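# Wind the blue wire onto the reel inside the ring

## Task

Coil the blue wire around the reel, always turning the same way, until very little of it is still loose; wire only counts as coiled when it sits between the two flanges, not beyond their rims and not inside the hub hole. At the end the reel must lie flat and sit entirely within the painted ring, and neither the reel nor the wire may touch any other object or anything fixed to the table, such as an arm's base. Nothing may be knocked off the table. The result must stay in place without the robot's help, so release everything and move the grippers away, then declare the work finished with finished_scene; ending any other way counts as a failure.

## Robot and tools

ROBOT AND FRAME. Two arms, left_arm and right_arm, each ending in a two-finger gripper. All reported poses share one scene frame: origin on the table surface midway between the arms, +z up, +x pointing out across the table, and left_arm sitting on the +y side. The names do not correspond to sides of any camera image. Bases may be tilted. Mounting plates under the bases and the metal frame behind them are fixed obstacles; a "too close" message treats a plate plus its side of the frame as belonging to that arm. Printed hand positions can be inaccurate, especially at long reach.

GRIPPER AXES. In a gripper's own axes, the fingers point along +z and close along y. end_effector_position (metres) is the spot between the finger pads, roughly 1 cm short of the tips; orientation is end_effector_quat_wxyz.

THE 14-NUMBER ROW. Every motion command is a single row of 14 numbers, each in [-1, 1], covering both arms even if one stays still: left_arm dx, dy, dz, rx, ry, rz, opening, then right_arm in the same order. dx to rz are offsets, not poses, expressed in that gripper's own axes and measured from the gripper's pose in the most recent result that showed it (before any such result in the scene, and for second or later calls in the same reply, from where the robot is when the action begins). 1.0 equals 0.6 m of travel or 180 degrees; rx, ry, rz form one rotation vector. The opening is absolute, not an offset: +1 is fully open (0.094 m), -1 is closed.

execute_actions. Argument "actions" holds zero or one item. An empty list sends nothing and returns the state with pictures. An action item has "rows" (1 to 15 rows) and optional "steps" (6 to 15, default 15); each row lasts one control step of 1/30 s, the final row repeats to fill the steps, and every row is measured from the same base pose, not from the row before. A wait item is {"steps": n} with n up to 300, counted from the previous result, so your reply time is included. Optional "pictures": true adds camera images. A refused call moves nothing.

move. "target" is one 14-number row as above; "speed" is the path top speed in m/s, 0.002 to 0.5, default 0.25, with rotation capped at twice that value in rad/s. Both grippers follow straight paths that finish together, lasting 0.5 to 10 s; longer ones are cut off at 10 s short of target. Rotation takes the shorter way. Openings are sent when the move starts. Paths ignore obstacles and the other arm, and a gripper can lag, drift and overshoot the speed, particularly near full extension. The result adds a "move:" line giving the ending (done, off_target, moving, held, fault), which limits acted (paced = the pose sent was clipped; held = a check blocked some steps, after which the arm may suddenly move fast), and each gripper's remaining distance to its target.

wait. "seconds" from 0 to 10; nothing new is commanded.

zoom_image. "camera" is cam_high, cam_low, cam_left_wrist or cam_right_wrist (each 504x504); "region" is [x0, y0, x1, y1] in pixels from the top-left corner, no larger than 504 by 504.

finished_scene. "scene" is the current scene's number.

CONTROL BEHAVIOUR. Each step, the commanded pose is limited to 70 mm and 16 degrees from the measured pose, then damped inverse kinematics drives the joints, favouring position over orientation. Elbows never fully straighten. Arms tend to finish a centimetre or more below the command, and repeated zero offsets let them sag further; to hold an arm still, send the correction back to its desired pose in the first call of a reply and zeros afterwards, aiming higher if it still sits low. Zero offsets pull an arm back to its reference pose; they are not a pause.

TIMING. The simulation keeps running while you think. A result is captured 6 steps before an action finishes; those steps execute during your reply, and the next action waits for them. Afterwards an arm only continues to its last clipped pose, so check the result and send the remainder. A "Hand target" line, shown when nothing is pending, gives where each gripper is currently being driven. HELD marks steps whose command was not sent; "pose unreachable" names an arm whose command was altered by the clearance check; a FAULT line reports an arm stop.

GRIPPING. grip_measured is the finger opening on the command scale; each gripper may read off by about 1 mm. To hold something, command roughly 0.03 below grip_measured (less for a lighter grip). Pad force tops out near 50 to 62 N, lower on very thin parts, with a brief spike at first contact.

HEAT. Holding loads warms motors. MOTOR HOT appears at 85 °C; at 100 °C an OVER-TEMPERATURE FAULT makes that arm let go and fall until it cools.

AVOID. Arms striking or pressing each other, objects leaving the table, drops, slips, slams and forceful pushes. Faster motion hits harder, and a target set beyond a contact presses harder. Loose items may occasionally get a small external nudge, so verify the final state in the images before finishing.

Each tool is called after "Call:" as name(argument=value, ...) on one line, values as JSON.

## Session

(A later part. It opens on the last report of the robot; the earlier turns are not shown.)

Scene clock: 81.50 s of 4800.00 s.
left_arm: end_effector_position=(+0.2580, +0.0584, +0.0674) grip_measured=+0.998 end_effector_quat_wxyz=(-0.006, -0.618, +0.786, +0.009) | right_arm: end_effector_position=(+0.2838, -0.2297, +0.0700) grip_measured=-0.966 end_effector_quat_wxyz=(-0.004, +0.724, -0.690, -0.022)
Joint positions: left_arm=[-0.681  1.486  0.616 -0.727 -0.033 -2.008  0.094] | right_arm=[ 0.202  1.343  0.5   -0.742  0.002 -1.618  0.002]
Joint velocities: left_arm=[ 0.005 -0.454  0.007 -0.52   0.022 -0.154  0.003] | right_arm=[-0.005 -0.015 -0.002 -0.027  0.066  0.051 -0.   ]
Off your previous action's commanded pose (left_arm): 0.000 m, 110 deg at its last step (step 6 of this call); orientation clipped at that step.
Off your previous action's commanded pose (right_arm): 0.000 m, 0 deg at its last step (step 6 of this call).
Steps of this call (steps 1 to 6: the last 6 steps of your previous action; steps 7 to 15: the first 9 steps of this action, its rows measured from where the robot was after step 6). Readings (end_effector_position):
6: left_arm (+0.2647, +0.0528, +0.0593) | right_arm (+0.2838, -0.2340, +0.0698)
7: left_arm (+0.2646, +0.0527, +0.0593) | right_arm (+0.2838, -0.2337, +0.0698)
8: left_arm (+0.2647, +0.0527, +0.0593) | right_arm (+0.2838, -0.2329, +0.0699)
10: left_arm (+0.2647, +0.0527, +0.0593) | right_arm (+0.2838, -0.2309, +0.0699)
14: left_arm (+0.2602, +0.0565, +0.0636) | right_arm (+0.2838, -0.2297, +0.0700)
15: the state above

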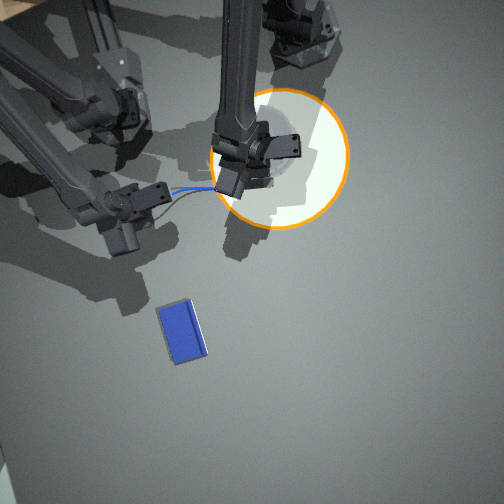

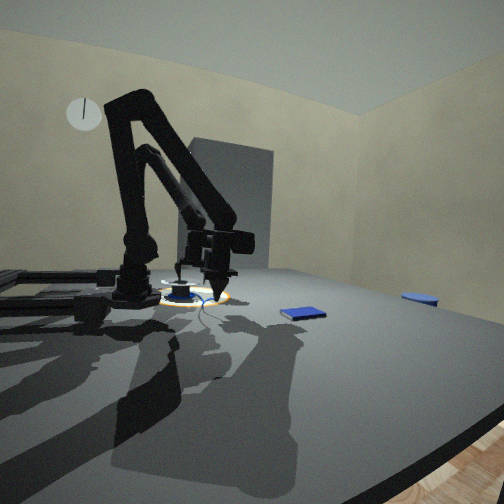

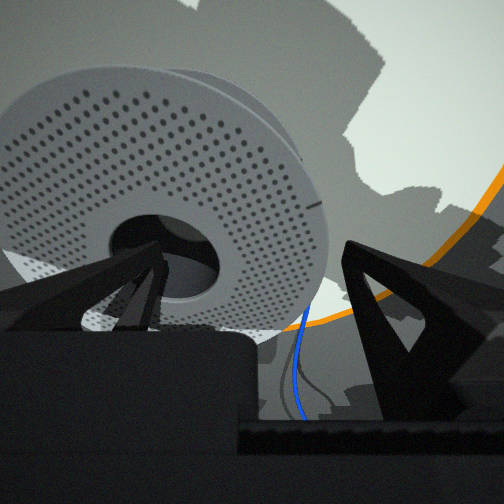

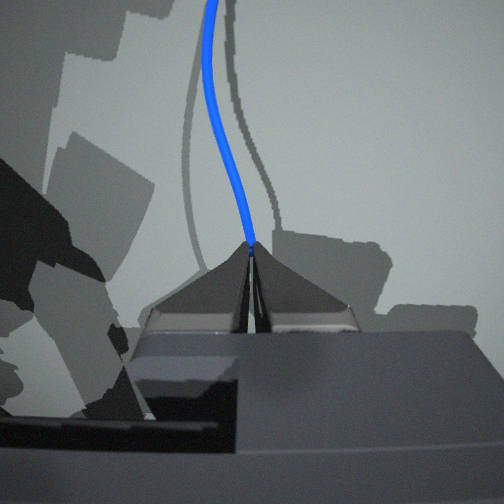

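Call:
execute_actions(actions=[{"steps":1}])

Call:
execute_actions(actions=[{"rows":[[0,0,0,-0.011,0.0425,0.8,1, 0.003,0,0.008,0,-0.02,0.01,-0.978],[0,0,0,-0.011,0.0425,0.8,1, 0.006,0,0.016,0,-0.04,0.015,-0.978],[0,0,0,-0.011,0.0425,0.8,1, 0.009,0,0.024,0,-0.055,0.02,-0.978],[0,0,0,-0.011,0.0425,0.8,1, 0.012,0,0.03,0,-0.07,0.025,-0.978],[0,0,0,-0.011,0.0425,0.8,1, 0.015,0,0.035,0,-0.08,0.03,-0.978]],"steps":15}])

Call:
execute_actions(actions=[{"rows":[[0,0,0,0.0186,0.04,0.8,1, 0,0,0,0.002,-0.02,0.01,-0.978],[0,0,0,0.0186,0.04,0.8,1, 0,0,0,0.004,-0.04,0.015,-0.978],[0,0,0,0.0186,0.04,0.8,1, 0,0,0,0.006,-0.055,0.02,-0.978],[0,0,0,0.0186,0.04,0.8,1, 0,0,0,0.008,-0.07,0.025,-0.978],[0,0,0,0.0186,0.04,0.8,1, 0,0,0,0.01,-0.08,0.03,-0.978]],"steps":15}])

Call:
execute_actions(actions=[{"rows":[[0,0,0,0.04,0.018,0.8,1, 0,0,-0.005,0.003,-0.02,0.005,-0.978],[0,0,0,0.04,0.018,0.8,1, 0,0,-0.005,0.006,-0.04,0.01,-0.978],[0,0,0,0.04,0.018,0.8,1, 0,0,-0.005,0.009,-0.055,0.015,-0.978],[0,0,0,0.04,0.018,0.8,1, 0,0,-0.005,0.012,-0.07,0.02,-0.978],[0,0,0,0.04,0.018,0.8,1, 0,0,-0.005,0.015,-0.08,0.025,-0.978]],"steps":15}])

Call:
execute_actions(actions=[{"rows":[[0,0,0,0.042,-0.013,0.8,1, 0,0,0,0,0,0,-0.978]],"steps":15}])

Call:
execute_actions(actions=[{"rows":[[0,0,0,0.003,-0.003,0.12,1, 0,0,0,0,0,0,-0.978],[0,0,0,0.002,-0.002,0.12,1, 0,0,0,0,0,0,-0.978],[0,0,0,0.001,-0.001,0.12,1, 0,0,0,0,0,0,-0.978],[-0.002,0.002,0.008,-0.001,0,0.12,1, 0,0,0,0,0,0,-0.978],[-0.004,0.005,0.02,-0.002,0,0.12,1, 0,0,0,0,0,0,-0.978],[-0.007,0.008,0.033,-0.003,0,0.12,1, 0,0,0,0,0,0,-0.978],[-0.008,0.011,0.044,-0.004,0,0.12,1, 0,0,0,0,0,0,-0.978]],"steps":15}])

Call:
execute_actions(actions=[{"rows":[[0,0,0,0,0,0,0.75, 0,0,0,0,0,0,-0.978],[0,0,0,0,0,0,0.55, 0,0,0,0,0,0,-0.978],[0,0,0,0,0,0,0.4, 0,0,0,0,0,0,-0.978],[0,0,0,0,0,0,0.3, 0,0,0,0,0,0,-0.978],[0,0,0,0,0,0,0.23, 0,0,0,0,0,0,-0.978],[0,0,0,0,0,0,0.18, 0,0,0,0,0,0,-0.978],[0,0,0,0,0,0,0.15, 0,0,0,0,0,0,-0.978],[0,0,0,0,0,0,0.13, 0,0,0,0,0,0,-0.978],[0,0,0,0,0,0,0.11, 0,0,0,0,0,0,-0.978]],"steps":10}], pictures=true)

Scene clock: 84.67 s of 4800.00 s.
left_arm: end_effector_position=(+0.2580, +0.0593, +0.0839) grip_measured=+0.999 end_effector_quat_wxyz=(-0.003, -0.625, +0.781, -0.002) | right_arm: end_effector_position=(+0.2838, -0.2297, +0.0700) grip_measured=-0.966 end_effector_quat_wxyz=(-0.004, +0.723, -0.691, -0.022)
Joint positions: left_arm=[-0.681  1.426  0.616 -0.765 -0.033 -2.022  0.094] | right_arm=[ 0.202  1.343  0.5   -0.742  0.002 -1.616  0.002]
Joint velocities: left_arm=[ 0.005 -0.015 -0.007  0.002 -0.022  0.007 -0.001] | right_arm=[ 0.015 -0.005  0.002 -0.007 -0.139  0.037 -0.001]
Hand target (left_arm): +0.260, +0.057, +0.088; -0.003, -0.626, +0.780, -0.004
Hand target (right_arm): +0.284, -0.228, +0.070; -0.005, +0.723, -0.691, -0.023
Off the commanded pose (left_arm): 0.005 m, 0 deg.
Off the commanded pose (right_arm): 0.002 m, 0 deg.
Kept back: nothing.
Steps of this call (steps 1 to 6: the last 6 steps of your previous action; steps 7 to 90: nothing new was sent; then 0.17 s passed at rest). Readings (end_effector_position):
1: left_arm (+0.2574, +0.0592, +0.0718) | right_arm (+0.2838, -0.2297, +0.0700)
2: left_arm (+0.2575, +0.0592, +0.0759) | right_arm (+0.2838, -0.2297, +0.0700)
4: left_arm (+0.2583, +0.0589, +0.0819) | right_arm (+0.2838, -0.2297, +0.0700)
8: left_arm (+0.2581, +0.0592, +0.0839) | right_arm (+0.2838, -0.2297, +0.0700)
90: the state above

Scene clock: 84.97 s of 4800.00 s.
left_arm: end_effector_position=(+0.2580, +0.0593, +0.0839) grip_measured=+0.999 end_effector_quat_wxyz=(-0.003, -0.452, +0.892, -0.003) | right_arm: end_effector_position=(+0.2856, -0.2429, +0.0535) grip_measured=-0.965 end_effector_quat_wxyz=(-0.089, +0.666, -0.733, -0.105)
Joint positions: left_arm=[-0.681  1.426  0.616 -0.765 -0.033 -1.611  0.094] | right_arm=[-0.009  1.43   0.499 -0.689 -0.233 -1.692  0.002]
Joint velocities: left_arm=[ 0.005 -0.005 -0.002  0.007  0.007  1.326  0.   ] | right_arm=[-0.181  0.298  0.002  0.027 -0.022 -0.227 -0.001]
Steps of this call (steps 1 to 9: the first 9 steps of this action). Readings (end_effector_position):
1: left_arm (+0.2580, +0.0593, +0.0839) | right_arm (+0.2842, -0.2264, +0.0701)
2: left_arm (+0.2580, +0.0593, +0.0839) | right_arm (+0.2850, -0.2219, +0.0702)
4: left_arm (+0.2580, +0.0593, +0.0839) | right_arm (+0.2891, -0.2215, +0.0688)
8: left_arm (+0.2580, +0.0593, +0.0839) | right_arm (+0.2874, -0.2411, +0.0563)
9: the state above

Scene clock: 85.47 s of 4800.00 s.
left_arm: end_effector_position=(+0.2580, +0.0593, +0.0839) grip_measured=+0.999 end_effector_quat_wxyz=(-0.002, -0.117, +0.993, -0.004) | right_arm: end_effector_position=(+0.2854, -0.2464, +0.0522) grip_measured=-0.965 end_effector_quat_wxyz=(-0.184, +0.607, -0.752, -0.176)
Joint positions: left_arm=[-0.681  1.426  0.616 -0.765 -0.033 -0.908  0.094] | right_arm=[-0.175  1.495  0.499 -0.685 -0.467 -1.766  0.002]
Joint velocities: left_arm=[ 0.005 -0.015 -0.007 -0.002 -0.066  1.326 -0.   ] | right_arm=[-0.122  0.181 -0.012 -0.012 -0.022 -0.139 -0.   ]
Off your previous action's commanded pose (left_arm): 0.000 m, 105 deg at its last step (step 6 of this call); orientation clipped at that step.
Off your previous action's commanded pose (right_arm): 0.005 m, 1 deg at its last step (step 6 of this call).
Steps of this call (steps 1 to 6: the last 6 steps of your previous action; steps 7 to 15: the first 9 steps of this action, its rows measured from where the robot was after step 6). Readings (end_effector_position):
6: left_arm (+0.2580, +0.0593, +0.0839) | right_arm (+0.2841, -0.2424, +0.0502)
7: left_arm (+0.2580, +0.0593, +0.0839) | right_arm (+0.2851, -0.2391, +0.0514)
8: left_arm (+0.2580, +0.0593, +0.0839) | right_arm (+0.2867, -0.2346, +0.0536)
10: left_arm (+0.2580, +0.0593, +0.0839) | right_arm (+0.2894, -0.2325, +0.0575)
14: left_arm (+0.2580, +0.0593, +0.0839) | right_arm (+0.2866, -0.2454, +0.0537)
15: the state above

Scene clock: 85.97 s of 4800.00 s.
left_arm: end_effector_position=(+0.2580, +0.0593, +0.0839) grip_measured=+0.999 end_effector_quat_wxyz=(-0.000, +0.232, +0.973, -0.004) | right_arm: end_effector_position=(+0.2843, -0.2505, +0.0535) grip_measured=-0.965 end_effector_quat_wxyz=(+0.282, -0.539, +0.757, +0.235)
Joint positions: left_arm=[-0.681  1.426  0.616 -0.765 -0.033 -0.205  0.094] | right_arm=[-0.329  1.587  0.499 -0.694 -0.692 -1.853  0.002]
Joint velocities: left_arm=[ 0.005 -0.015 -0.002 -0.007  0.037  1.297 -0.   ] | right_arm=[-0.073  0.249 -0.017 -0.066 -0.007 -0.183  0.   ]
Off your previous action's commanded pose (left_arm): 0.000 m, 104 deg at its last step (step 6 of this call); orientation clipped at that step.
Off your previous action's commanded pose (right_arm): 0.003 m, 1 deg at its last step (step 6 of this call).
Steps of this call (steps 1 to 6: the last 6 steps of your previous action; steps 7 to 15: the first 9 steps of this action, its rows measured from where the robot was after step 6). Readings (end_effector_position):
6: left_arm (+0.2580, +0.0593, +0.0839) | right_arm (+0.2844, -0.2458, +0.0507)
7: left_arm (+0.2580, +0.0593, +0.0839) | right_arm (+0.2857, -0.2433, +0.0527)
8: left_arm (+0.2580, +0.0593, +0.0839) | right_arm (+0.2880, -0.2400, +0.0563)
10: left_arm (+0.2580, +0.0593, +0.0839) | right_arm (+0.2917, -0.2398, +0.0616)
14: left_arm (+0.2580, +0.0593, +0.0839) | right_arm (+0.2863, -0.2503, +0.0556)
15: the state above

Scene clock: 86.47 s of 4800.00 s.
left_arm: end_effector_position=(+0.2580, +0.0593, +0.0839) grip_measured=+0.999 end_effector_quat_wxyz=(+0.001, +0.553, +0.833, -0.004) | right_arm: end_effector_position=(+0.2824, -0.2493, +0.0520) grip_measured=-0.965 end_effector_quat_wxyz=(+0.283, -0.545, +0.753, +0.238)
Joint positions: left_arm=[-0.681  1.426  0.616 -0.765 -0.033  0.498  0.094] | right_arm=[-0.329  1.597  0.499 -0.698 -0.694 -1.874  0.002]
Joint velocities: left_arm=[-0.005 -0.005 -0.007 -0.002  0.007  1.326  0.   ] | right_arm=[-0.024  0.005 -0.007  0.007 -0.007 -0.022  0.   ]
Off your previous action's commanded pose (left_arm): 0.000 m, 104 deg at its last step (step 6 of this call); orientation clipped at that step.
Off your previous action's commanded pose (right_arm): 0.003 m, 1 deg at its last step (step 6 of this call).
Steps of this call (steps 1 to 6: the last 6 steps of your previous action; steps 7 to 15: the first 9 steps of this action, its rows measured from where the robot was after step 6). Readings (end_effector_position):
6: left_arm (+0.2580, +0.0593, +0.0839) | right_arm (+0.2825, -0.2493, +0.0519)
7: left_arm (+0.2580, +0.0593, +0.0839) | right_arm (+0.2824, -0.2493, +0.0520)
8: left_arm (+0.2580, +0.0593, +0.0839) | right_arm (+0.2824, -0.2493, +0.0520)
10: left_arm (+0.2580, +0.0593, +0.0839) | right_arm (+0.2824, -0.2493, +0.0520)
14: left_arm (+0.2580, +0.0593, +0.0839) | right_arm (+0.2824, -0.2493, +0.0520)
15: the state above

Scene clock: 86.97 s of 4800.00 s.
left_arm: end_effector_position=(+0.2669, +0.0531, +0.0708) grip_measured=+0.999 end_effector_quat_wxyz=(+0.013, +0.769, +0.639, +0.003) | right_arm: end_effector_position=(+0.2824, -0.2493, +0.0520) grip_measured=-0.965 end_effector_quat_wxyz=(+0.283, -0.545, +0.753, +0.238)
Joint positions: left_arm=[-0.681  1.474  0.616 -0.693 -0.041  1.082  0.094] | right_arm=[-0.329  1.597  0.499 -0.698 -0.694 -1.874  0.002]
Joint velocities: left_arm=[-0.015  0.415 -0.002  0.335 -0.007  0.447 -0.   ] | right_arm=[-0.015 -0.005 -0.017 -0.007 -0.022 -0.066 -0.001]
Off your previous action's commanded pose (left_arm): 0.000 m, 104 deg at its last step (step 6 of this call); orientation clipped at that step.
Off your previous action's commanded pose (right_arm): 0.000 m, 0 deg at its last step (step 6 of this call).
Steps of this call (steps 1 to 6: the last 6 steps of your previous action; steps 7 to 15: the first 9 steps of this action, its rows measured from where the robot was after step 6). Readings (end_effector_position):
6: left_arm (+0.2580, +0.0593, +0.0839) | right_arm (+0.2824, -0.2493, +0.0520)
7: left_arm (+0.2580, +0.0593, +0.0839) | right_arm (+0.2824, -0.2493, +0.0520)
8: left_arm (+0.2582, +0.0595, +0.0839) | right_arm (+0.2824, -0.2493, +0.0520)
10: left_arm (+0.2588, +0.0600, +0.0839) | right_arm (+0.2824, -0.2493, +0.0520)
14: left_arm (+0.2662, +0.0540, +0.0749) | right_arm (+0.2824, -0.2493, +0.0520)
15: the state above

Scene clock: 87.30 s of 4800.00 s.
left_arm: end_effector_position=(+0.2645, +0.0545, +0.0598) grip_measured=+0.361 end_effector_quat_wxyz=(+0.004, +0.785, +0.619, +0.001) | right_arm: end_effector_position=(+0.2824, -0.2493, +0.0520) grip_measured=-0.965 end_effector_quat_wxyz=(+0.283, -0.545, +0.753, +0.238)
Joint positions: left_arm=[-0.681  1.509  0.612 -0.673 -0.041  1.134  0.064] | right_arm=[-0.329  1.597  0.499 -0.698 -0.694 -1.874  0.002]
Joint velocities: left_arm=[ 0.005 -0.005 -0.002  0.007  0.007 -0.007 -0.119] | right_arm=[-0.015 -0.005  0.002 -0.012  0.007 -0.037 -0.   ]
Off your previous action's commanded pose (left_arm): 0.002 m, 1 deg at its last step (step 6 of this call).
Off your previous action's commanded pose (right_arm): 0.000 m, 0 deg at its last step (step 6 of this call).
Steps of this call (steps 1 to 6: the last 6 steps of your previous action; steps 7 to 10: the first 4 steps of this action, its rows measured from where the robot was after step 6). Readings (end_effector_position):
6: left_arm (+0.2645, +0.0545, +0.0598) | right_arm (+0.2824, -0.2493, +0.0520)
7: left_arm (+0.2645, +0.0545, +0.0598) | right_arm (+0.2824, -0.2493, +0.0520)
8: left_arm (+0.2645, +0.0545, +0.0598) | right_arm (+0.2824, -0.2493, +0.0520)
10: the state above

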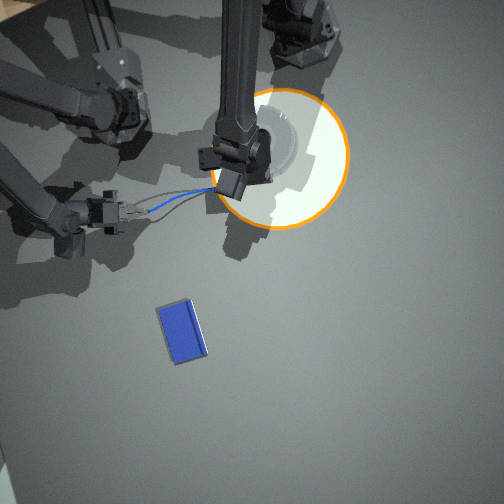

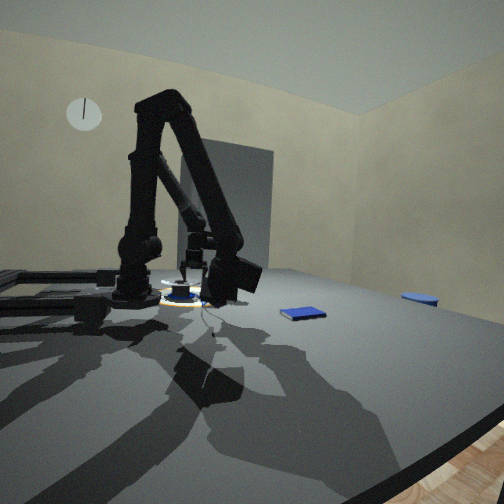

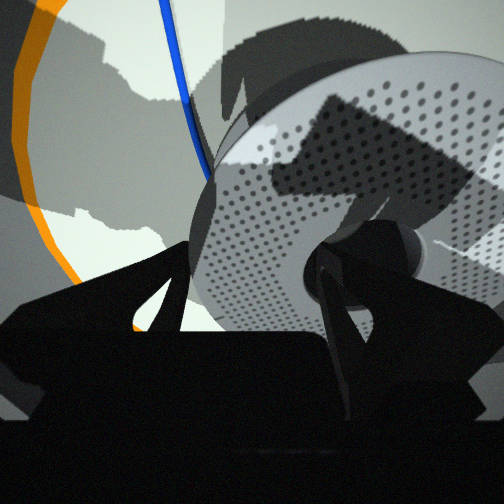

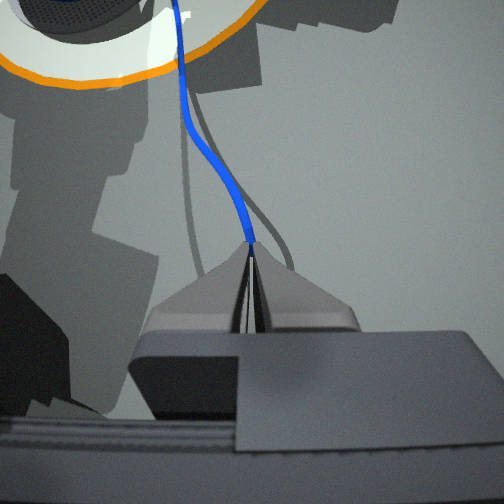

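Call:
execute_actions(actions=[{"rows":[[0,0,0,-0.003,0.004,-0.06,0.11, 0,0,0,0,0,0,-0.982],[0,0,0,-0.04,0.053,-0.8,0.11, 0,0,0,0,0,0,-0.982]],"steps":15}])

Call:
execute_actions(actions=[{"rows":[[0,0,0,-0.069,0.02,-0.8,0.11, 0,0,0,0,0,0,-0.982]],"steps":15}])

Call:
execute_actions(actions=[{"rows":[[0,0,0,-0.066,-0.028,-0.8,0.11, 0,0,0,0,0,0,-0.982]],"steps":15}])

Call:
execute_actions(actions=[{"rows":[[0,0,0,-0.003,-0.005,-0.1,0.11, 0,0,0,0,0,0,-0.982]],"steps":13}], pictures=true)

Scene clock: 88.27 s of 4800.00 s.
left_arm: end_effector_position=(+0.2649, +0.0553, +0.0598) grip_measured=+0.132 end_effector_quat_wxyz=(+0.003, +0.656, +0.755, +0.003) | right_arm: end_effector_position=(+0.2824, -0.2493, +0.0520) grip_measured=-0.965 end_effector_quat_wxyz=(+0.283, -0.545, +0.753, +0.238)
Joint positions: left_arm=[-0.681  1.509  0.612 -0.674 -0.046  0.758  0.053] | right_arm=[-0.329  1.597  0.499 -0.698 -0.694 -1.874  0.002]
Joint velocities: left_arm=[-0.005 -0.005 -0.012 -0.017 -0.037 -1.238 -0.   ] | right_arm=[-0.024 -0.015  0.007  0.007  0.007 -0.007 -0.001]
Off your previous action's commanded pose (left_arm): 0.000 m, 0 deg at its last step (step 6 of this call).
Off your previous action's commanded pose (right_arm): 0.000 m, 0 deg at its last step (step 6 of this call).
Steps of this call (steps 1 to 6: the last 6 steps of your previous action; steps 7 to 20: nothing new was sent; steps 21 to 29: the first 9 steps of this action). Readings (end_effector_position):
21: left_arm (+0.2647, +0.0549, +0.0598) | right_arm (+0.2824, -0.2493, +0.0520)
22: left_arm (+0.2649, +0.0551, +0.0598) | right_arm (+0.2824, -0.2493, +0.0520)
24: left_arm (+0.2650, +0.0552, +0.0598) | right_arm (+0.2824, -0.2493, +0.0520)
28: left_arm (+0.2650, +0.0552, +0.0598) | right_arm (+0.2824, -0.2493, +0.0520)
29: the state above

Scene clock: 88.77 s of 4800.00 s.
left_arm: end_effector_position=(+0.2637, +0.0554, +0.0598) grip_measured=+0.132 end_effector_quat_wxyz=(+0.002, +0.379, +0.925, +0.000) | right_arm: end_effector_position=(+0.2824, -0.2493, +0.0520) grip_measured=-0.965 end_effector_quat_wxyz=(+0.283, -0.545, +0.753, +0.238)
Joint positions: left_arm=[-0.681  1.509  0.612 -0.678 -0.042  0.105  0.053] | right_arm=[-0.329  1.597  0.499 -0.698 -0.694 -1.874  0.002]
Joint velocities: left_arm=[-0.015 -0.005 -0.002 -0.007  0.037 -1.311  0.   ] | right_arm=[ 0.005 -0.015 -0.002 -0.002  0.007  0.007  0.001]
Off your previous action's commanded pose (left_arm): 0.001 m, 108 deg at its last step (step 6 of this call); orientation clipped at that step.
Off your previous action's commanded pose (right_arm): 0.000 m, 0 deg at its last step (step 6 of this call).
Steps of this call (steps 1 to 6: the last 6 steps of your previous action; steps 7 to 15: the first 9 steps of this action, its rows measured from where the robot was after step 6). Readings (end_effector_position):
6: left_arm (+0.2641, +0.0559, +0.0598) | right_arm (+0.2824, -0.2493, +0.0520)
7: left_arm (+0.2640, +0.0558, +0.0598) | right_arm (+0.2824, -0.2493, +0.0520)
8: left_arm (+0.2640, +0.0558, +0.0598) | right_arm (+0.2824, -0.2493, +0.0520)
10: left_arm (+0.2639, +0.0556, +0.0598) | right_arm (+0.2824, -0.2493, +0.0520)
14: left_arm (+0.2637, +0.0554, +0.0598) | right_arm (+0.2824, -0.2493, +0.0520)
15: the state above

Scene clock: 89.27 s of 4800.00 s.
left_arm: end_effector_position=(+0.2630, +0.0545, +0.0598) grip_measured=+0.132 end_effector_quat_wxyz=(-0.000, +0.062, +0.998, -0.003) | right_arm: end_effector_position=(+0.2824, -0.2493, +0.0520) grip_measured=-0.965 end_effector_quat_wxyz=(+0.283, -0.545, +0.753, +0.238)
Joint positions: left_arm=[-0.681  1.509  0.612 -0.678 -0.036 -0.549  0.053] | right_arm=[-0.329  1.597  0.499 -0.698 -0.694 -1.874  0.002]
Joint velocities: left_arm=[-0.005 -0.005  0.007 -0.007  0.081 -1.267 -0.001] | right_arm=[ 0.005 -0.015 -0.012 -0.007 -0.022 -0.051 -0.002]
Off your previous action's commanded pose (left_arm): 0.001 m, 108 deg at its last step (step 6 of this call); orientation clipped at that step.
Off your previous action's commanded pose (right_arm): 0.000 m, 0 deg at its last step (step 6 of this call).
Steps of this call (steps 1 to 6: the last 6 steps of your previous action; steps 7 to 15: the first 9 steps of this action, its rows measured from where the robot was after step 6). Readings (end_effector_position):
6: left_arm (+0.2635, +0.0551, +0.0598) | right_arm (+0.2824, -0.2493, +0.0520)
7: left_arm (+0.2633, +0.0549, +0.0598) | right_arm (+0.2824, -0.2493, +0.0520)
8: left_arm (+0.2632, +0.0548, +0.0598) | right_arm (+0.2824, -0.2493, +0.0520)
10: left_arm (+0.2631, +0.0547, +0.0598) | right_arm (+0.2824, -0.2493, +0.0520)
14: left_arm (+0.2631, +0.0546, +0.0598) | right_arm (+0.2824, -0.2493, +0.0520)
15: the state above

Scene clock: 89.70 s of 4800.00 s.
left_arm: end_effector_position=(+0.2629, +0.0537, +0.0598) grip_measured=+0.132 end_effector_quat_wxyz=(-0.001, -0.175, +0.985, -0.004) | right_arm: end_effector_position=(+0.2824, -0.2493, +0.0520) grip_measured=-0.965 end_effector_quat_wxyz=(+0.283, -0.545, +0.753, +0.238)
Joint positions: left_arm=[-0.683  1.509  0.612 -0.676 -0.033 -1.025  0.053] | right_arm=[-0.329  1.597  0.499 -0.698 -0.694 -1.874  0.002]
Joint velocities: left_arm=[-0.024 -0.015 -0.017  0.017  0.022 -0.549 -0.002] | right_arm=[-0.005 -0.005  0.002 -0.007  0.022  0.051 -0.   ]
Off your previous action's commanded pose (left_arm): 0.001 m, 107 deg at its last step (step 6 of this call); orientation clipped at that step.
Off your previous action's commanded pose (right_arm): 0.000 m, 0 deg at its last step (step 6 of this call).
Steps of this call (steps 1 to 6: the last 6 steps of your previous action; steps 7 to 13: the first 7 steps of this action, its rows measured from where the robot was after step 6). Readings (end_effector_position):
6: left_arm (+0.2630, +0.0545, +0.0598) | right_arm (+0.2824, -0.2493, +0.0520)
7: left_arm (+0.2626, +0.0540, +0.0598) | right_arm (+0.2824, -0.2493, +0.0520)
8: left_arm (+0.2625, +0.0538, +0.0598) | right_arm (+0.2824, -0.2493, +0.0520)
10: left_arm (+0.2628, +0.0537, +0.0598) | right_arm (+0.2824, -0.2493, +0.0520)
13: the state above

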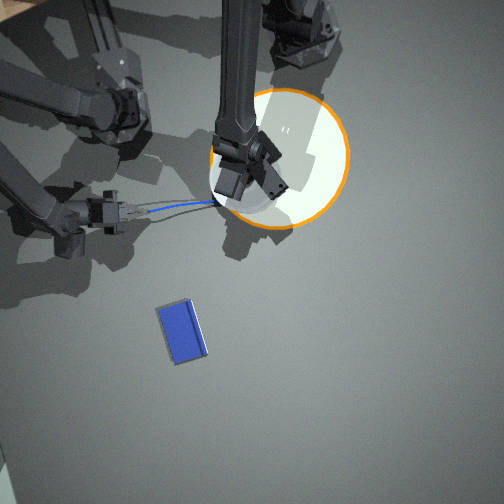

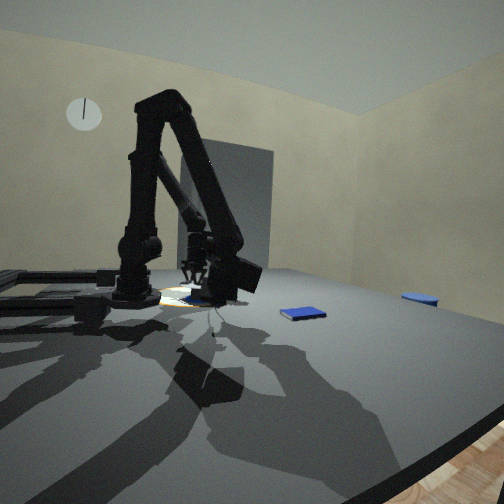

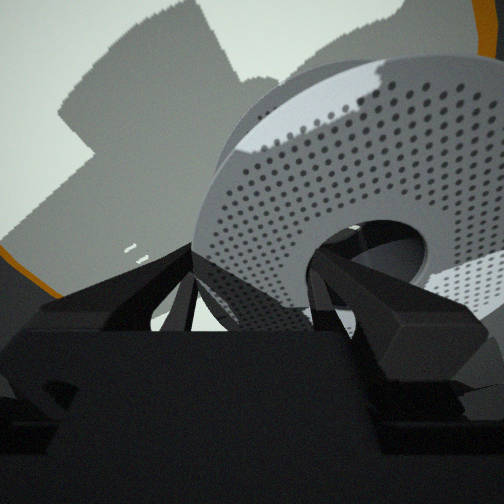

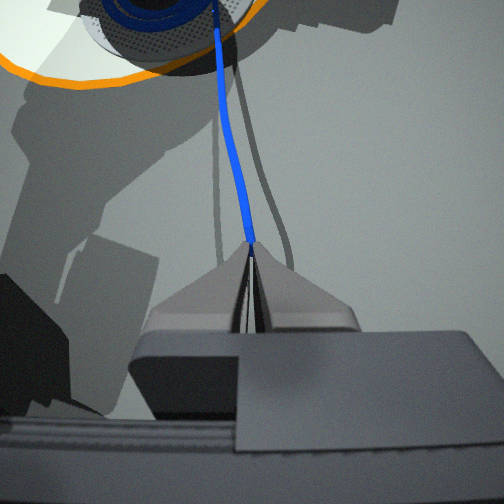

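Call:
move(target=[0.0435,0.08,0.003,0,0,-0.305,0.11, -0.128,0.055,0.147,0.014,-0.093,-0.009,-0.982], speed=0.5)

Call:
execute_actions(actions=[{"rows":[[0,0,0,0,0,0,0.3, 0,0,0,0,0,0,-0.982],[0,0,0,0,0,0,0.7, 0,0,0,0,0,0,-0.982],[0,0,0,0,0,0,1, 0,0,0,0,0,0,-0.982],[-0.001,0.003,-0.015,0,0,0,1, 0,0,0,0,0,0,-0.982],[-0.002,0.007,-0.033,0,0,0,1, 0,0,0,0,0,0,-0.982],[-0.003,0.012,-0.05,0,0,0,1, 0,0,0,0,0,0,-0.982]],"steps":14}])

Call:
execute_actions(actions=[{"rows":[[0,0,0,-0.011,0.0425,0.8,1, 0,0,0,0,0,0,-0.982]],"steps":15}])

Call:
execute_actions(actions=[{"rows":[[0,0,0,0.0186,0.04,0.8,1, 0,0,0,0,0,0,-0.982]],"steps":15}])

Call:
execute_actions(actions=[{"rows":[[0,0,0,0.04,0.018,0.8,1, 0,0,0,0,0,0,-0.982]],"steps":15}])

Call:
execute_actions(actions=[{"rows":[[0,0,0,0.042,-0.013,0.8,1, 0,0,0,0,0,0,-0.982]],"steps":15}], pictures=true)

Scene clock: 93.13 s of 4800.00 s.
left_arm: end_effector_position=(+0.2243, +0.0826, +0.0597) grip_measured=+0.132 end_effector_quat_wxyz=(-0.004, -0.593, +0.805, -0.006) | right_arm: end_effector_position=(+0.2897, -0.1281, +0.0461) grip_measured=-0.965 end_effector_quat_wxyz=(+0.412, -0.510, +0.696, +0.291)
Joint positions: left_arm=[-0.686  1.387  0.48  -0.66  -0.03  -1.947  0.053] | right_arm=[ 0.022  1.717  0.281  0.119 -1.005 -1.317  0.002]
Joint velocities: left_arm=[-0.005 -0.015 -0.007 -0.007 -0.066  0.007  0.   ] | right_arm=[-0.015 -0.005 -0.002  0.002 -0.037  0.066 -0.002]
Hand target (left_arm): +0.222, +0.090, +0.058; -0.003, -0.609, +0.793, -0.003
Hand target (right_arm): +0.285, -0.126, +0.043; +0.406, -0.508, +0.699, +0.296
Off your previous action's commanded pose (left_arm): 0.002 m, 3 deg at its last step (step 6 of this call).
Off your previous action's commanded pose (right_arm): 0.000 m, 0 deg at its last step (step 6 of this call).
Off the commanded pose (left_arm): 0.008 m, 2 deg.
Off the commanded pose (right_arm): 0.006 m, 1 deg.
Kept back: nothing.
move: done

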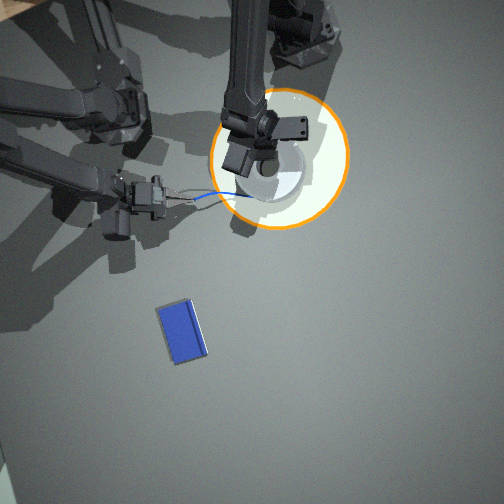

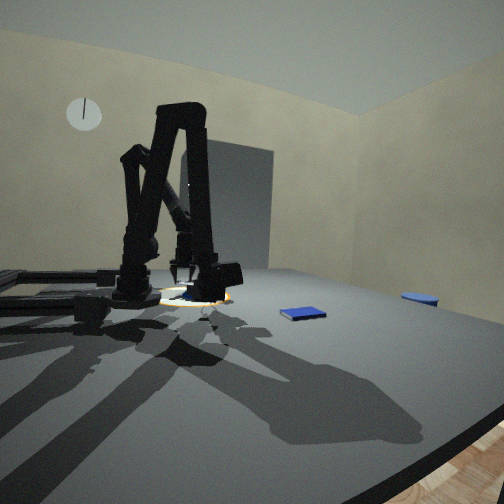

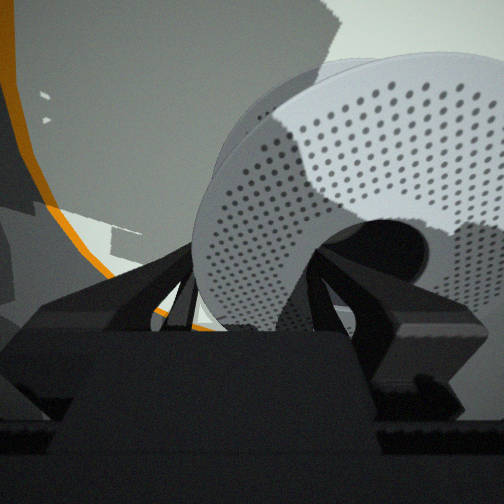

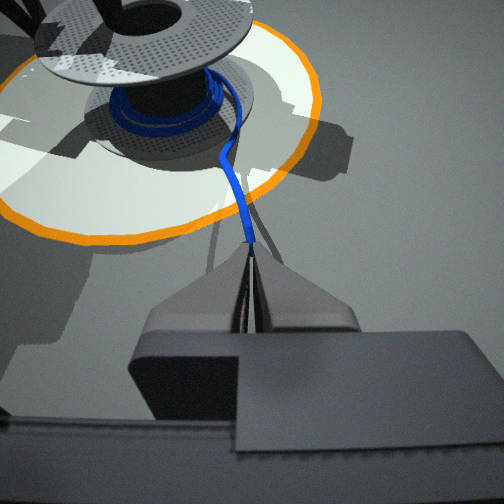

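Scene clock: 93.40 s of 4800.00 s.
left_arm: end_effector_position=(+0.2157, +0.0903, +0.0734) grip_measured=+0.998 end_effector_quat_wxyz=(-0.007, -0.592, +0.806, +0.005) | right_arm: end_effector_position=(+0.2897, -0.1281, +0.0461) grip_measured=-0.965 end_effector_quat_wxyz=(+0.412, -0.510, +0.696, +0.291)
Joint positions: left_arm=[-0.686  1.328  0.48  -0.744 -0.03  -1.947  0.094] | right_arm=[ 0.022  1.717  0.281  0.119 -1.005 -1.317  0.002]
Joint velocities: left_arm=[-0.005 -0.611  0.007 -0.447  0.007 -0.066  0.   ] | right_arm=[-0.005  0.005 -0.017  0.012 -0.022 -0.022  0.   ]
Steps of this call (steps 1 to 8: the first 8 steps of this action). Readings (end_effector_position):
1: left_arm (+0.2243, +0.0826, +0.0597) | right_arm (+0.2897, -0.1281, +0.0461)
2: left_arm (+0.2243, +0.0826, +0.0597) | right_arm (+0.2895, -0.1280, +0.0461)
4: left_arm (+0.2237, +0.0831, +0.0600) | right_arm (+0.2895, -0.1280, +0.0461)
8: the state above

Scene clock: 93.90 s of 4800.00 s.
left_arm: end_effector_position=(+0.2158, +0.0908, +0.0858) grip_measured=+0.999 end_effector_quat_wxyz=(-0.003, -0.417, +0.909, -0.006) | right_arm: end_effector_position=(+0.2897, -0.1281, +0.0461) grip_measured=-0.965 end_effector_quat_wxyz=(+0.412, -0.510, +0.696, +0.291)
Joint positions: left_arm=[-0.686  1.272  0.48  -0.777 -0.03  -1.539  0.094] | right_arm=[ 0.022  1.717  0.281  0.119 -1.005 -1.317  0.002]
Joint velocities: left_arm=[ 0.005 -0.005 -0.007  0.017 -0.051  1.282 -0.   ] | right_arm=[-0.015 -0.015  0.002 -0.007  0.022  0.066  0.   ]
Off your previous action's commanded pose (left_arm): 0.006 m, 0 deg at its last step (step 6 of this call).
Off your previous action's commanded pose (right_arm): 0.000 m, 0 deg at its last step (step 6 of this call).
Steps of this call (steps 1 to 6: the last 6 steps of your previous action; steps 7 to 15: the first 9 steps of this action, its rows measured from where the robot was after step 6). Readings (end_effector_position):
6: left_arm (+0.2158, +0.0908, +0.0858) | right_arm (+0.2895, -0.1280, +0.0461)
7: left_arm (+0.2158, +0.0908, +0.0858) | right_arm (+0.2895, -0.1280, +0.0461)
8: left_arm (+0.2158, +0.0908, +0.0858) | right_arm (+0.2897, -0.1281, +0.0461)
10: left_arm (+0.2158, +0.0908, +0.0858) | right_arm (+0.2897, -0.1281, +0.0461)
14: left_arm (+0.2158, +0.0908, +0.0858) | right_arm (+0.2897, -0.1281, +0.0461)
15: the state above

Scene clock: 94.40 s of 4800.00 s.
left_arm: end_effector_position=(+0.2158, +0.0908, +0.0858) grip_measured=+0.999 end_effector_quat_wxyz=(-0.000, -0.082, +0.997, -0.007) | right_arm: end_effector_position=(+0.2895, -0.1280, +0.0461) grip_measured=-0.965 end_effector_quat_wxyz=(+0.412, -0.510, +0.697, +0.291)
Joint positions: left_arm=[-0.686  1.272  0.48  -0.777 -0.03  -0.841  0.094] | right_arm=[ 0.022  1.717  0.28   0.119 -1.005 -1.317  0.002]
Joint velocities: left_arm=[-0.005  0.005  0.007  0.007  0.037  1.311 -0.   ] | right_arm=[-0.005  0.005  0.002 -0.007  0.007  0.007  0.   ]
Off your previous action's commanded pose (left_arm): 0.000 m, 105 deg at its last step (step 6 of this call); orientation clipped at that step.
Off your previous action's commanded pose (right_arm): 0.000 m, 0 deg at its last step (step 6 of this call).
Steps of this call (steps 1 to 6: the last 6 steps of your previous action; steps 7 to 15: the first 9 steps of this action, its rows measured from where the robot was after step 6). Readings (end_effector_position):
6: left_arm (+0.2158, +0.0908, +0.0858) | right_arm (+0.2897, -0.1281, +0.0461)
7: left_arm (+0.2158, +0.0908, +0.0858) | right_arm (+0.2895, -0.1280, +0.0461)
8: left_arm (+0.2158, +0.0908, +0.0858) | right_arm (+0.2897, -0.1281, +0.0461)
10: left_arm (+0.2158, +0.0908, +0.0858) | right_arm (+0.2897, -0.1281, +0.0461)
14: left_arm (+0.2158, +0.0908, +0.0858) | right_arm (+0.2895, -0.1280, +0.0461)
15: the state above

Scene clock: 94.90 s of 4800.00 s.
left_arm: end_effector_position=(+0.2158, +0.0908, +0.0858) grip_measured=+0.999 end_effector_quat_wxyz=(+0.002, +0.264, +0.964, -0.006) | right_arm: end_effector_position=(+0.2895, -0.1280, +0.0461) grip_measured=-0.965 end_effector_quat_wxyz=(+0.412, -0.510, +0.697, +0.291)
Joint positions: left_arm=[-0.686  1.272  0.48  -0.777 -0.03  -0.143  0.094] | right_arm=[ 0.022  1.717  0.28   0.119 -1.005 -1.317  0.002]
Joint velocities: left_arm=[-0.005 -0.015 -0.017 -0.017 -0.051  1.341 -0.002] | right_arm=[ 0.005 -0.015  0.002 -0.007 -0.125 -0.11  -0.   ]
Off your previous action's commanded pose (left_arm): 0.000 m, 104 deg at its last step (step 6 of this call); orientation clipped at that step.
Off your previous action's commanded pose (right_arm): 0.000 m, 0 deg at its last step (step 6 of this call).
Steps of this call (steps 1 to 6: the last 6 steps of your previous action; steps 7 to 15: the first 9 steps of this action, its rows measured from where the robot was after step 6). Readings (end_effector_position):
6: left_arm (+0.2158, +0.0908, +0.0858) | right_arm (+0.2897, -0.1281, +0.0461)
7: left_arm (+0.2158, +0.0908, +0.0858) | right_arm (+0.2895, -0.1280, +0.0461)
8: left_arm (+0.2158, +0.0908, +0.0858) | right_arm (+0.2897, -0.1281, +0.0461)
10: left_arm (+0.2158, +0.0908, +0.0858) | right_arm (+0.2897, -0.1281, +0.0461)
14: left_arm (+0.2158, +0.0908, +0.0858) | right_arm (+0.2895, -0.1280, +0.0461)
15: the state above

Scene clock: 95.40 s of 4800.00 s.
left_arm: end_effector_position=(+0.2158, +0.0908, +0.0858) grip_measured=+0.999 end_effector_quat_wxyz=(+0.004, +0.578, +0.816, -0.005) | right_arm: end_effector_position=(+0.2897, -0.1281, +0.0461) grip_measured=-0.965 end_effector_quat_wxyz=(+0.412, -0.510, +0.696, +0.291)
Joint positions: left_arm=[-0.686  1.272  0.48  -0.777 -0.03   0.555  0.094] | right_arm=[ 0.022  1.717  0.281  0.119 -1.005 -1.317  0.002]
Joint velocities: left_arm=[ 0.005 -0.005 -0.007 -0.002 -0.007  1.341  0.001] | right_arm=[ 0.005 -0.005 -0.007  0.002 -0.037  0.051  0.   ]
Off your previous action's commanded pose (left_arm): 0.000 m, 104 deg at its last step (step 6 of this call); orientation clipped at that step.
Off your previous action's commanded pose (right_arm): 0.000 m, 0 deg at its last step (step 6 of this call).
Steps of this call (steps 1 to 6: the last 6 steps of your previous action; steps 7 to 15: the first 9 steps of this action, its rows measured from where the robot was after step 6). Readings (end_effector_position):
6: left_arm (+0.2158, +0.0908, +0.0858) | right_arm (+0.2897, -0.1281, +0.0461)
7: left_arm (+0.2158, +0.0908, +0.0858) | right_arm (+0.2897, -0.1281, +0.0461)
8: left_arm (+0.2158, +0.0908, +0.0858) | right_arm (+0.2897, -0.1281, +0.0461)
10: left_arm (+0.2158, +0.0908, +0.0858) | right_arm (+0.2895, -0.1280, +0.0461)
14: left_arm (+0.2158, +0.0908, +0.0858) | right_arm (+0.2897, -0.1281, +0.0461)
15: the state above

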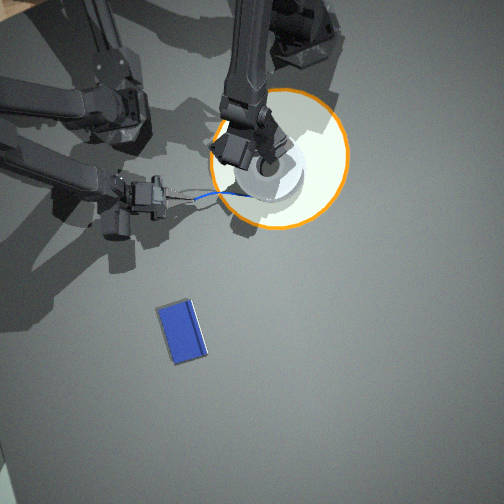

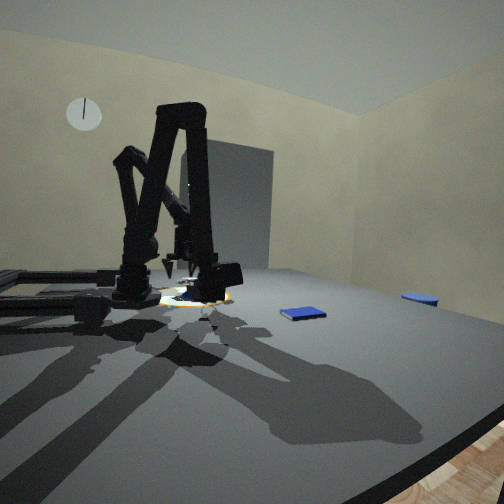

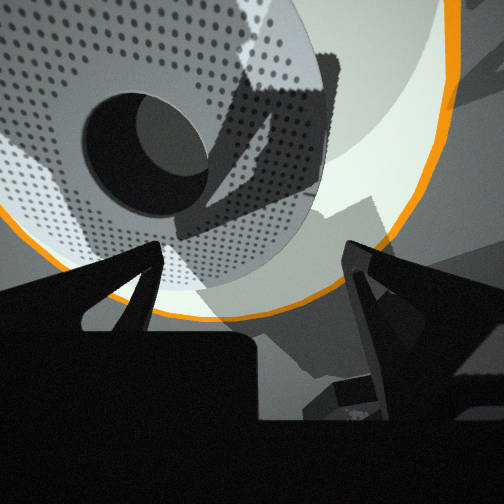

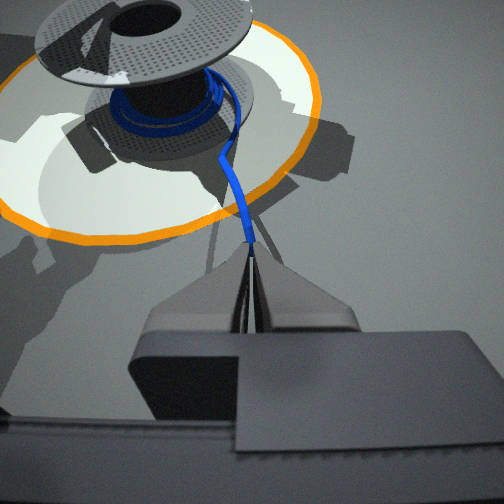

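Call:
move(target=[-0.168,0.103,-0.019,0.002,0.004,0.441,1, 0.028,0.006,-0.0025,0,0,0,-0.982], speed=0.5)

Scene clock: 97.90 s of 4800.00 s.
left_arm: end_effector_position=(+0.2965, +0.0288, +0.0913) grip_measured=+0.999 end_effector_quat_wxyz=(-0.007, +0.963, +0.268, -0.004) | right_arm: end_effector_position=(+0.2823, -0.1345, +0.0341) grip_measured=-0.965 end_effector_quat_wxyz=(-0.412, +0.512, -0.696, -0.290)
Joint positions: left_arm=[-0.686  1.538  0.768 -0.823 -0.043  1.92   0.094] | right_arm=[-0.015  1.777  0.281  0.119 -1.011 -1.393  0.002]
Joint velocities: left_arm=[-0.005 -0.005 -0.007 -0.017 -0.066 -0.007 -0.001] | right_arm=[-0.015 -0.015 -0.022 -0.032 -0.007  0.007  0.001]
Hand target (left_arm): +0.307, +0.016, +0.098; +0.000, +0.966, +0.259, -0.000
Hand target (right_arm): +0.283, -0.136, +0.032; +0.412, -0.510, +0.697, +0.291
Off your previous action's commanded pose (left_arm): 0.000 m, 104 deg at its last step (step 6 of this call); orientation clipped at that step.
Off your previous action's commanded pose (right_arm): 0.000 m, 0 deg at its last step (step 6 of this call).
Off the commanded pose (left_arm): 0.018 m, 1 deg.
Off the commanded pose (right_arm): 0.003 m, 0 deg.
Kept back: nothing.
move: off_target (left_arm)

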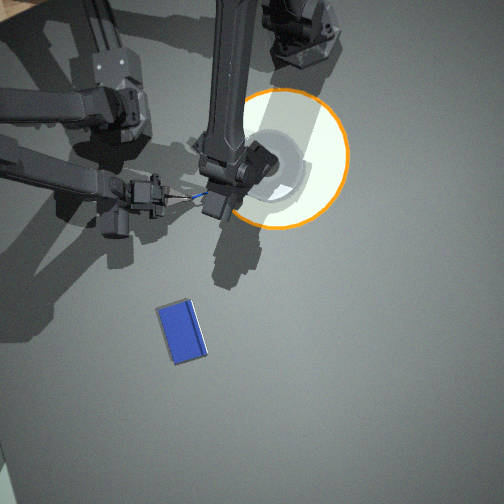

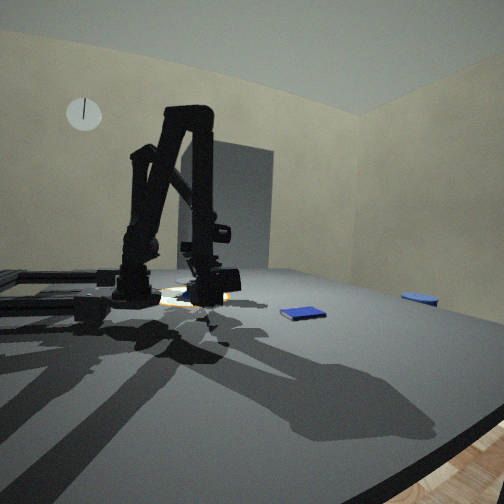

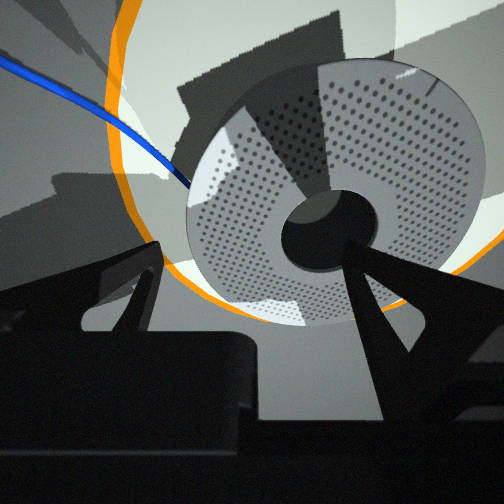

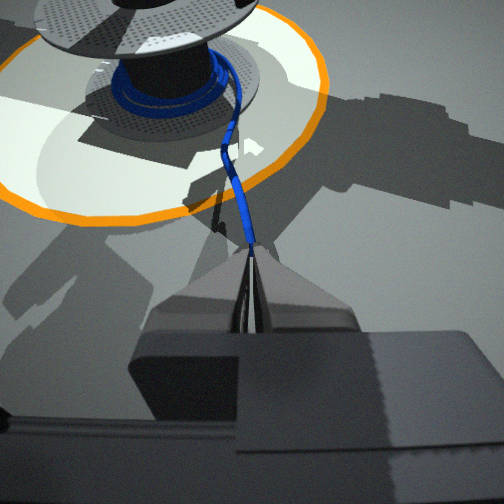

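Call:
execute_actions(actions=[])

Scene clock: 98.97 s of 4800.00 s.
left_arm: end_effector_position=(+0.2965, +0.0288, +0.0913) grip_measured=+0.999 end_effector_quat_wxyz=(-0.007, +0.964, +0.267, -0.004) | right_arm: end_effector_position=(+0.2823, -0.1345, +0.0341) grip_measured=-0.965 end_effector_quat_wxyz=(-0.412, +0.513, -0.695, -0.290)
Joint positions: left_arm=[-0.686  1.538  0.768 -0.823 -0.043  1.922  0.094] | right_arm=[-0.015  1.777  0.281  0.119 -1.011 -1.394  0.002]
Joint velocities: left_arm=[-0.005 -0.015  0.002  0.007 -0.007 -0.051  0.   ] | right_arm=[-0.024 -0.005  0.007  0.007 -0.007  0.037  0.   ]
Hand target (left_arm): +0.307, +0.016, +0.098; +0.000, +0.966, +0.259, -0.000
Hand target (right_arm): +0.283, -0.136, +0.032; +0.412, -0.510, +0.697, +0.291
Off the commanded pose (left_arm): 0.018 m, 1 deg.
Off the commanded pose (right_arm): 0.003 m, 0 deg.
Kept back: nothing.
Steps of this call (steps 1 to 32: nothing new was sent). Readings (end_effector_position):
1: left_arm (+0.2965, +0.0288, +0.0913) | right_arm (+0.2823, -0.1345, +0.0341)
2: left_arm (+0.2965, +0.0288, +0.0913) | right_arm (+0.2823, -0.1345, +0.0341)
4: left_arm (+0.2965, +0.0288, +0.0913) | right_arm (+0.2823, -0.1345, +0.0341)
8: left_arm (+0.2965, +0.0288, +0.0913) | right_arm (+0.2823, -0.1345, +0.0341)
32: the state above

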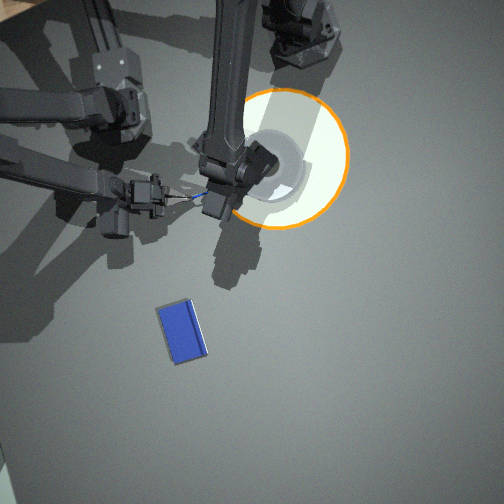

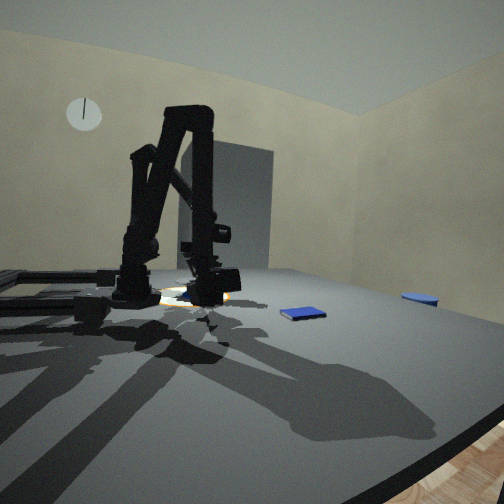

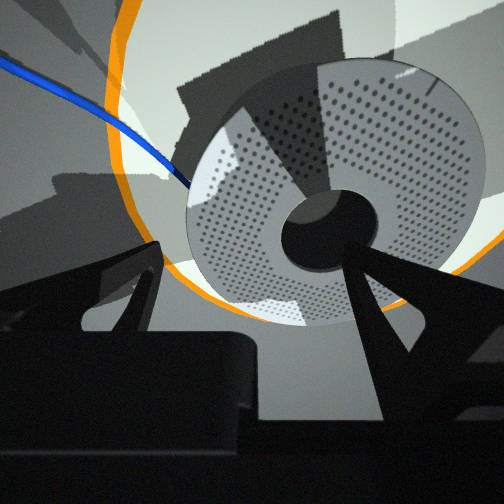

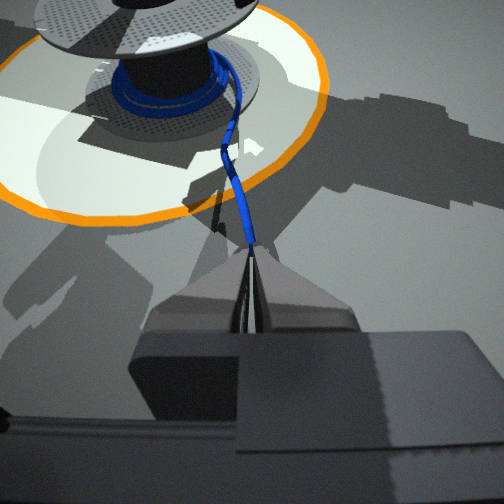

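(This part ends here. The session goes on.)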